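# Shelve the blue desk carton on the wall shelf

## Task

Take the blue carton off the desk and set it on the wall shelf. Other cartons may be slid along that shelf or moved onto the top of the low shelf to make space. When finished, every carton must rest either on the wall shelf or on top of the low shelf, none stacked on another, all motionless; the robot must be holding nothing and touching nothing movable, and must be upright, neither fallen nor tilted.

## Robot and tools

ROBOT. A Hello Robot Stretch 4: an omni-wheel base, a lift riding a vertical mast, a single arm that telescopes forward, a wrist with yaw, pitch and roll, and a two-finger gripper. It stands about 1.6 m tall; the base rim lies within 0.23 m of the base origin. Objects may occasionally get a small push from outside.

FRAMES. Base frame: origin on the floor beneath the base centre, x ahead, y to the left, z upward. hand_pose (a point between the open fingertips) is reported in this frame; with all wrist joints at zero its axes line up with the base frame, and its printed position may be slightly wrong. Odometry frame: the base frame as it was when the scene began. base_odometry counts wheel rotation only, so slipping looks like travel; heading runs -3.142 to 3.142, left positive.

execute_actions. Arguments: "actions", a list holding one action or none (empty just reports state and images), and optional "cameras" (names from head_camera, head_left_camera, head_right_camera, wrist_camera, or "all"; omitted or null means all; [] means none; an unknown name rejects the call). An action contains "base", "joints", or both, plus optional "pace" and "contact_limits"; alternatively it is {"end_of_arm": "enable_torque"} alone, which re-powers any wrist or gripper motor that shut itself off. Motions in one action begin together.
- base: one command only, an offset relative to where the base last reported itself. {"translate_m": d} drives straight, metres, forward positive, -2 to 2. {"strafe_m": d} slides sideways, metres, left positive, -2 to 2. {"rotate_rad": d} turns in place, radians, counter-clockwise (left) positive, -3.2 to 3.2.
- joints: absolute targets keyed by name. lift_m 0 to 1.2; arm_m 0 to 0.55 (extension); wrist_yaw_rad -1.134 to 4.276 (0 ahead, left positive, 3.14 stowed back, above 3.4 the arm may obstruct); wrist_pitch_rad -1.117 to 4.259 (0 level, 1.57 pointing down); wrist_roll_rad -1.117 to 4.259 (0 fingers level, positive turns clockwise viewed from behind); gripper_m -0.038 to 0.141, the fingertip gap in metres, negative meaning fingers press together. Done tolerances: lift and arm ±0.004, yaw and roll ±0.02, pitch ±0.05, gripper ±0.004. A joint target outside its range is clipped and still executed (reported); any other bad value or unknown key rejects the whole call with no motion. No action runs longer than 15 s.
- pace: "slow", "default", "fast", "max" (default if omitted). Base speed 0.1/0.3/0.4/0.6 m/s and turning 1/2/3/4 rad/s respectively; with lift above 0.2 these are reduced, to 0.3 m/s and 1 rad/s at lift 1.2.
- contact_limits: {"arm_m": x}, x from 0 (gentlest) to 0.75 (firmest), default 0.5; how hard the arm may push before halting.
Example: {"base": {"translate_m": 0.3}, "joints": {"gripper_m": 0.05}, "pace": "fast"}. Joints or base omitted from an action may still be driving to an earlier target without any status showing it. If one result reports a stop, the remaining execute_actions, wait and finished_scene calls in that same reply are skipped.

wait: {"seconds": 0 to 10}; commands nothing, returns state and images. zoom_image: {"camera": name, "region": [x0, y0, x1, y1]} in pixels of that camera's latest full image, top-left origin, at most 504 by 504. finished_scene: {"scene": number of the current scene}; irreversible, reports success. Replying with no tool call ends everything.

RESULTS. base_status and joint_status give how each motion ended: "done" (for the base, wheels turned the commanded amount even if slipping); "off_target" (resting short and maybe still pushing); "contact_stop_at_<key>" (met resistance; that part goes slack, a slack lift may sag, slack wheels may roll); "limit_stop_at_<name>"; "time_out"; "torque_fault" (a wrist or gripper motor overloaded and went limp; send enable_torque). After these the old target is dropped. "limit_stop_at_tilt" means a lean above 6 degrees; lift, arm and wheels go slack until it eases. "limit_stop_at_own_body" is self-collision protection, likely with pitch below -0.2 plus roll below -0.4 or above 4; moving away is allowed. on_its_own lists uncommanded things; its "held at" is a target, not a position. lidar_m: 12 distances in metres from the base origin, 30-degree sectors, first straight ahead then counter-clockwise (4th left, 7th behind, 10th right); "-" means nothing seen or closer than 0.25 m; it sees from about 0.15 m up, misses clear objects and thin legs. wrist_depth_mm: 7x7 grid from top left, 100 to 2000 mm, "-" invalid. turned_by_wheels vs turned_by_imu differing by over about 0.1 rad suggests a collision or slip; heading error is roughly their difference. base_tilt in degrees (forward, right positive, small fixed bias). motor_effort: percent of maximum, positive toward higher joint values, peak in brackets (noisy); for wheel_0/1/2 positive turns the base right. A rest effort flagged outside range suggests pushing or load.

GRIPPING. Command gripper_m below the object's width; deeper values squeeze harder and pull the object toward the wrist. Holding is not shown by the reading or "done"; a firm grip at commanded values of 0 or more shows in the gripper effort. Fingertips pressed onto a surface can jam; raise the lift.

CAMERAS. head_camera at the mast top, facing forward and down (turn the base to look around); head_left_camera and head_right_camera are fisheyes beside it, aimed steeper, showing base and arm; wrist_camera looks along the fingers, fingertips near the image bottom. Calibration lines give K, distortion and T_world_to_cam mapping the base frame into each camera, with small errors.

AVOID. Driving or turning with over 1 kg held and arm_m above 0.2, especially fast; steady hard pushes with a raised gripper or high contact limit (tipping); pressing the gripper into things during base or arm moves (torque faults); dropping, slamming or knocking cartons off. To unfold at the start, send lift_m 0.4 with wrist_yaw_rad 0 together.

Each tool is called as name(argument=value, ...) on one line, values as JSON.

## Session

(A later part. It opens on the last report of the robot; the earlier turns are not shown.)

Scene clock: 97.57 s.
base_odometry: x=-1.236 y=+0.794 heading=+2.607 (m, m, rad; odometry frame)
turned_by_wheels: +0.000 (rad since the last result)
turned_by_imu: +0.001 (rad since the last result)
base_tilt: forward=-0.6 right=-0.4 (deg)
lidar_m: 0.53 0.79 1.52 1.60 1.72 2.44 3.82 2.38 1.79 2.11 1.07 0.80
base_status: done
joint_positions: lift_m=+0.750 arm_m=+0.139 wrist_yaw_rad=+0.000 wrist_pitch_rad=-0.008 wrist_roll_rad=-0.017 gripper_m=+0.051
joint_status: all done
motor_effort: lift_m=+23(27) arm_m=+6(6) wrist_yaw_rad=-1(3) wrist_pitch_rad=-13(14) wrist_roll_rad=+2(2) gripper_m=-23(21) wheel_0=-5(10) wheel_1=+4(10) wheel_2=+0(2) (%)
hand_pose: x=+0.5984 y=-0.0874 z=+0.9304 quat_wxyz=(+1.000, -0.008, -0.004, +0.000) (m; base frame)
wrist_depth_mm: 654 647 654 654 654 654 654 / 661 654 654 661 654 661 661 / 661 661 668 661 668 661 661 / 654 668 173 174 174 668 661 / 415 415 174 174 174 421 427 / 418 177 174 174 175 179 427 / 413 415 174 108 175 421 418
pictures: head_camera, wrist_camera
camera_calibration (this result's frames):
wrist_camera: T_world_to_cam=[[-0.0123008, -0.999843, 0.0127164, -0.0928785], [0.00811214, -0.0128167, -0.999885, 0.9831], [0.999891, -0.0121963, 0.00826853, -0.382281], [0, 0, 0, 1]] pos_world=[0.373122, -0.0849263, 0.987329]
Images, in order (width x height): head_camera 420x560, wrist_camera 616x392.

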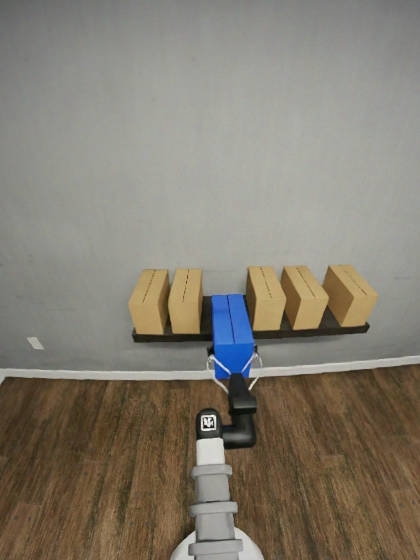

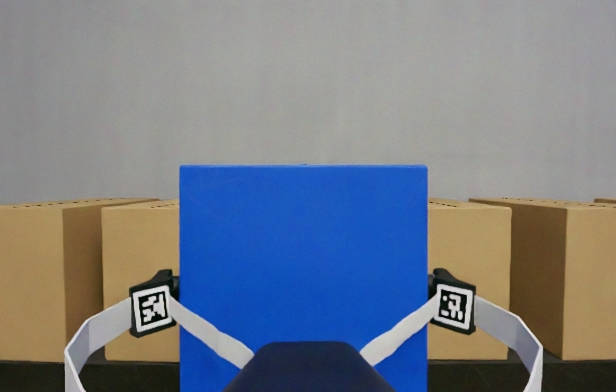

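execute_actions(actions=[{"joints":{"arm_m":0.375},"contact_limits":{"arm_m":0.25}}], cameras=["head_camera"])

execute_actions(actions=[{"joints":{"lift_m":0.722},"pace":"slow"}], cameras=["head_camera","wrist_camera"])

Scene clock: 99.60 s.
base_odometry: x=-1.236 y=+0.794 heading=+2.607 (m, m, rad; odometry frame)
turned_by_wheels: +0.000 (rad since the last result)
turned_by_imu: +0.001 (rad since the last result)
base_tilt: forward=-0.5 right=-0.4 (deg)
lidar_m: 0.76 0.80 1.52 1.61 1.70 2.44 3.81 2.39 1.81 2.10 1.04 0.79
base_status: not commanded
joint_positions: lift_m=+0.750 arm_m=+0.374 wrist_yaw_rad=+0.000 wrist_pitch_rad=-0.009 wrist_roll_rad=-0.017 gripper_m=+0.051
joint_status: all done
motor_effort: lift_m=+23(23) arm_m=+6(5) wrist_yaw_rad=+0(0) wrist_pitch_rad=-13(12) wrist_roll_rad=-1(2) gripper_m=-23(21) wheel_0=-4(5) wheel_1=+4(4) wheel_2=+0(0) (%)
contact_limits: arm_m 0.25
hand_pose: x=+0.8334 y=-0.0874 z=+0.9305 quat_wxyz=(+1.000, -0.008, -0.004, +0.000) (m; base frame)
wrist_depth_mm: 427 424 424 427 424 427 427 / 427 427 427 427 427 427 430 / 427 430 430 430 430 430 430 / 433 433 174 174 174 430 430 / 179 222 174 174 174 258 189 / 179 177 174 174 175 178 188 / 180 221 173 108 175 258 188
pictures: head_camera
Images, in order (width x height): head_camera 420x560.

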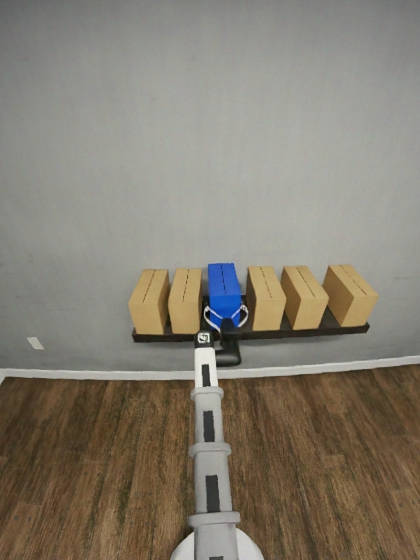

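Scene clock: 100.63 s.
base_odometry: x=-1.236 y=+0.794 heading=+2.607 (m, m, rad; odometry frame)
turned_by_wheels: +0.000 (rad since the last result)
turned_by_imu: +0.000 (rad since the last result)
base_tilt: forward=-0.5 right=-0.4 (deg)
lidar_m: 0.76 0.80 1.52 1.61 1.70 2.44 3.79 2.38 1.78 2.08 1.04 0.80
base_status: not commanded
joint_positions: lift_m=+0.722 arm_m=+0.374 wrist_yaw_rad=+0.000 wrist_pitch_rad=-0.009 wrist_roll_rad=-0.017 gripper_m=+0.051
joint_status: all done
motor_effort: lift_m=+18(20) arm_m=+6(6) wrist_yaw_rad=-1(1) wrist_pitch_rad=-11(11) wrist_roll_rad=+1(1) gripper_m=-24(24) wheel_0=-5(5) wheel_1=+4(4) wheel_2=+0(0) (%)
hand_pose: x=+0.8334 y=-0.0874 z=+0.9029 quat_wxyz=(+1.000, -0.008, -0.004, +0.000) (m; base frame)
wrist_depth_mm: 424 424 427 421 427 424 427 / 424 427 427 424 427 430 427 / 430 430 430 427 430 430 433 / 178 237 173 174 174 279 190 / 178 221 173 174 175 259 187 / 179 177 174 174 175 178 188 / 180 221 173 108 175 258 188
pictures: head_camera, wrist_camera
camera_calibration (this result's frames):
wrist_camera: T_world_to_cam=[[-0.0123016, -0.999843, 0.0127154, -0.0896351], [0.00818891, -0.0128166, -0.999884, 0.953543], [0.999891, -0.012196, 0.00834529, -0.617116], [0, 0, 0, 1]] pos_world=[0.608137, -0.0849263, 0.959723]
Images, in order (width x height): head_camera 420x560, wrist_camera 616x392.

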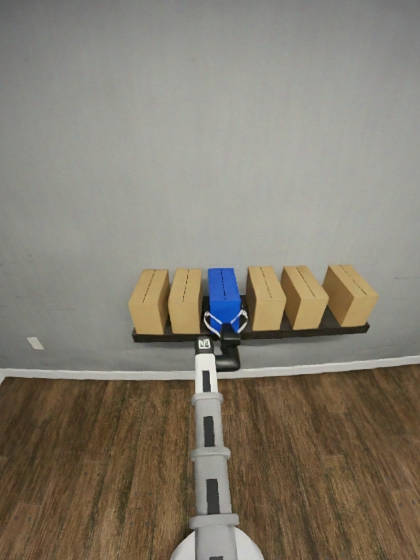

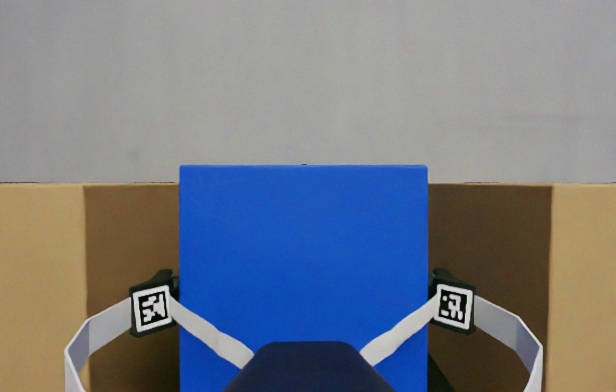

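execute_actions(actions=[{"joints":{"lift_m":0.713},"pace":"slow"}], cameras=[])

execute_actions(actions=[{"joints":{"gripper_m":0.13}}], cameras=["wrist_camera"])

execute_actions(actions=[{"joints":{"arm_m":0.05}}], cameras=["wrist_camera","head_camera"])

Scene clock: 101.63 s.
base_odometry: x=-1.236 y=+0.794 heading=+2.607 (m, m, rad; odometry frame)
turned_by_wheels: +0.000 (rad since the last result)
turned_by_imu: +0.000 (rad since the last result)
base_tilt: forward=-0.5 right=-0.5 (deg)
lidar_m: 0.76 0.82 1.54 1.61 1.70 2.47 3.82 2.41 1.80 2.10 1.06 0.78
base_status: not commanded
joint_positions: lift_m=+0.713 arm_m=+0.374 wrist_yaw_rad=+0.000 wrist_pitch_rad=-0.010 wrist_roll_rad=-0.017 gripper_m=+0.051
joint_status: all done
motor_effort: lift_m=+18(18) arm_m=+6(6) wrist_yaw_rad=+1(1) wrist_pitch_rad=-8(12) wrist_roll_rad=+0(0) gripper_m=-22(22) wheel_0=-5(5) wheel_1=+4(4) wheel_2=+0(0) (%)
hand_pose: x=+0.8334 y=-0.0874 z=+0.8942 quat_wxyz=(+1.000, -0.008, -0.005, +0.000) (m; base frame)
wrist_depth_mm: 424 424 424 427 424 424 427 / 424 427 427 427 427 427 430 / 430 427 430 427 430 430 430 / 177 221 172 172 172 259 187 / 178 222 173 173 173 258 187 / 179 177 173 174 174 178 189 / 180 221 174 108 175 258 187
pictures: none
No camera images: the call's "cameras" was empty. Leave "cameras" out to get every camera's image.

Scene clock: 103.37 s.
base_odometry: x=-1.236 y=+0.794 heading=+2.607 (m, m, rad; odometry frame)
turned_by_wheels: +0.000 (rad since the last result)
turned_by_imu: +0.001 (rad since the last result)
base_tilt: forward=-0.3 right=-0.3 (deg)
lidar_m: 0.75 0.80 1.53 1.61 1.71 2.45 3.79 2.41 1.80 2.10 1.06 0.78
base_status: not commanded
joint_positions: lift_m=+0.713 arm_m=+0.374 wrist_yaw_rad=-0.002 wrist_pitch_rad=-0.010 wrist_roll_rad=-0.017 gripper_m=+0.130
joint_status: all done
motor_effort: lift_m=+18(18) arm_m=+6(6) wrist_yaw_rad=+6(18) wrist_pitch_rad=-8(10) wrist_roll_rad=+2(1) gripper_m=+0(24) wheel_0=-2(5) wheel_1=+4(4) wheel_2=-2(3) (%)
hand_pose: x=+0.8332 y=-0.0881 z=+0.8944 quat_wxyz=(+1.000, -0.008, -0.005, -0.001) (m; base frame)
wrist_depth_mm: 427 424 427 427 427 430 427 / 427 427 427 427 430 427 433 / 427 430 430 427 430 430 433 / 177 224 185 185 186 257 187 / 178 209 186 186 186 239 187 / 180 197 186 187 187 211 189 / 180 223 188 108 189 238 189
pictures: wrist_camera
camera_calibration (this result's frames):
wrist_camera: T_world_to_cam=[[-0.014812, -0.99981, 0.0126923, -0.0881326], [0.00999405, -0.0128411, -0.999868, 0.943577], [0.99984, -0.0146832, 0.0101823, -0.618652], [0, 0, 0, 1]] pos_world=[0.607817, -0.0850831, 0.95087]
Images, in order (width x height): wrist_camera 616x392.

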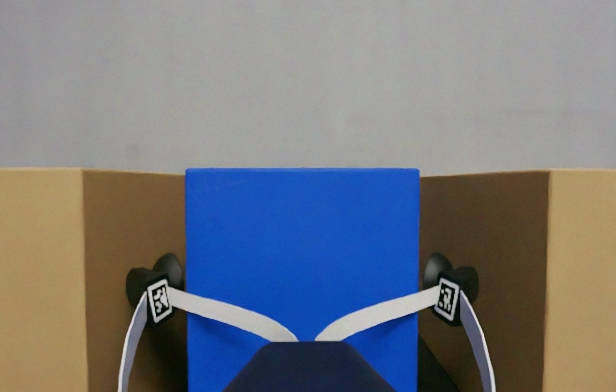

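Scene clock: 105.47 s.
base_odometry: x=-1.236 y=+0.794 heading=+2.607 (m, m, rad; odometry frame)
turned_by_wheels: +0.000 (rad since the last result)
turned_by_imu: +0.001 (rad since the last result)
base_tilt: forward=-0.5 right=-0.5 (deg)
lidar_m: 0.75 0.81 1.54 1.61 1.70 2.44 3.82 2.42 1.82 2.10 1.07 0.78
base_status: not commanded
joint_positions: lift_m=+0.713 arm_m=+0.051 wrist_yaw_rad=+0.000 wrist_pitch_rad=-0.010 wrist_roll_rad=-0.017 gripper_m=+0.130
joint_status: all done
motor_effort: lift_m=+18(18) arm_m=-6(6) wrist_yaw_rad=+1(8) wrist_pitch_rad=-9(8) wrist_roll_rad=+2(1) gripper_m=+0(2) wheel_0=-2(2) wheel_1=+4(4) wheel_2=-2(2) (%)
hand_pose: x=+0.5104 y=-0.0874 z=+0.8944 quat_wxyz=(+1.000, -0.008, -0.005, +0.000) (m; base frame)
wrist_depth_mm: 741 732 741 741 741 741 741 / 750 741 750 741 750 741 750 / 741 750 750 750 750 759 750 / 500 508 504 508 539 530 504 / 504 500 504 508 508 508 508 / 504 500 500 508 500 504 508 / 759 768 768 108 768 768 759
pictures: head_camera, wrist_camera
camera_calibration (this result's frames):
wrist_camera: T_world_to_cam=[[-0.012526, -0.999841, 0.0126934, -0.0934246], [0.00992172, -0.0128181, -0.999869, 0.946821], [0.999872, -0.0123984, 0.0100807, -0.295662], [0, 0, 0, 1]] pos_world=[0.28506, -0.0849391, 0.950863]
Images, in order (width x height): head_camera 420x560, wrist_camera 616x392.

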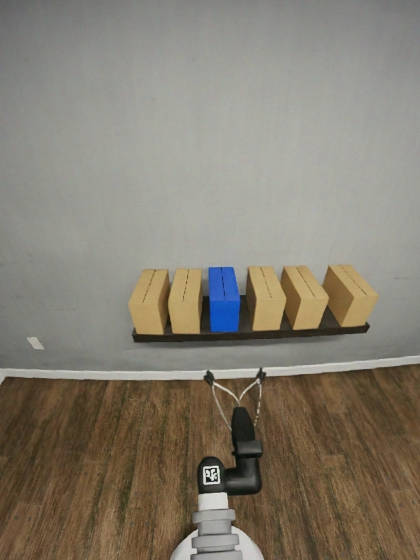

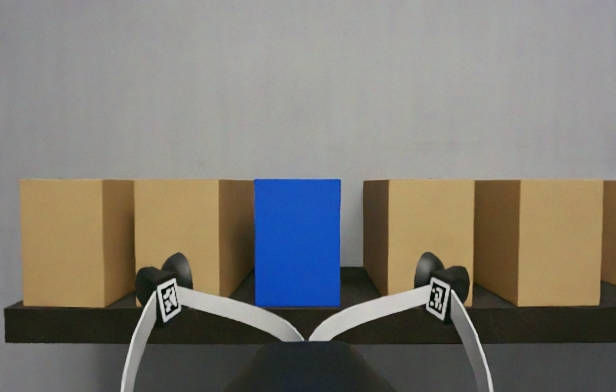

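finished_scene(scene=1)

The scene is finished: the task was done.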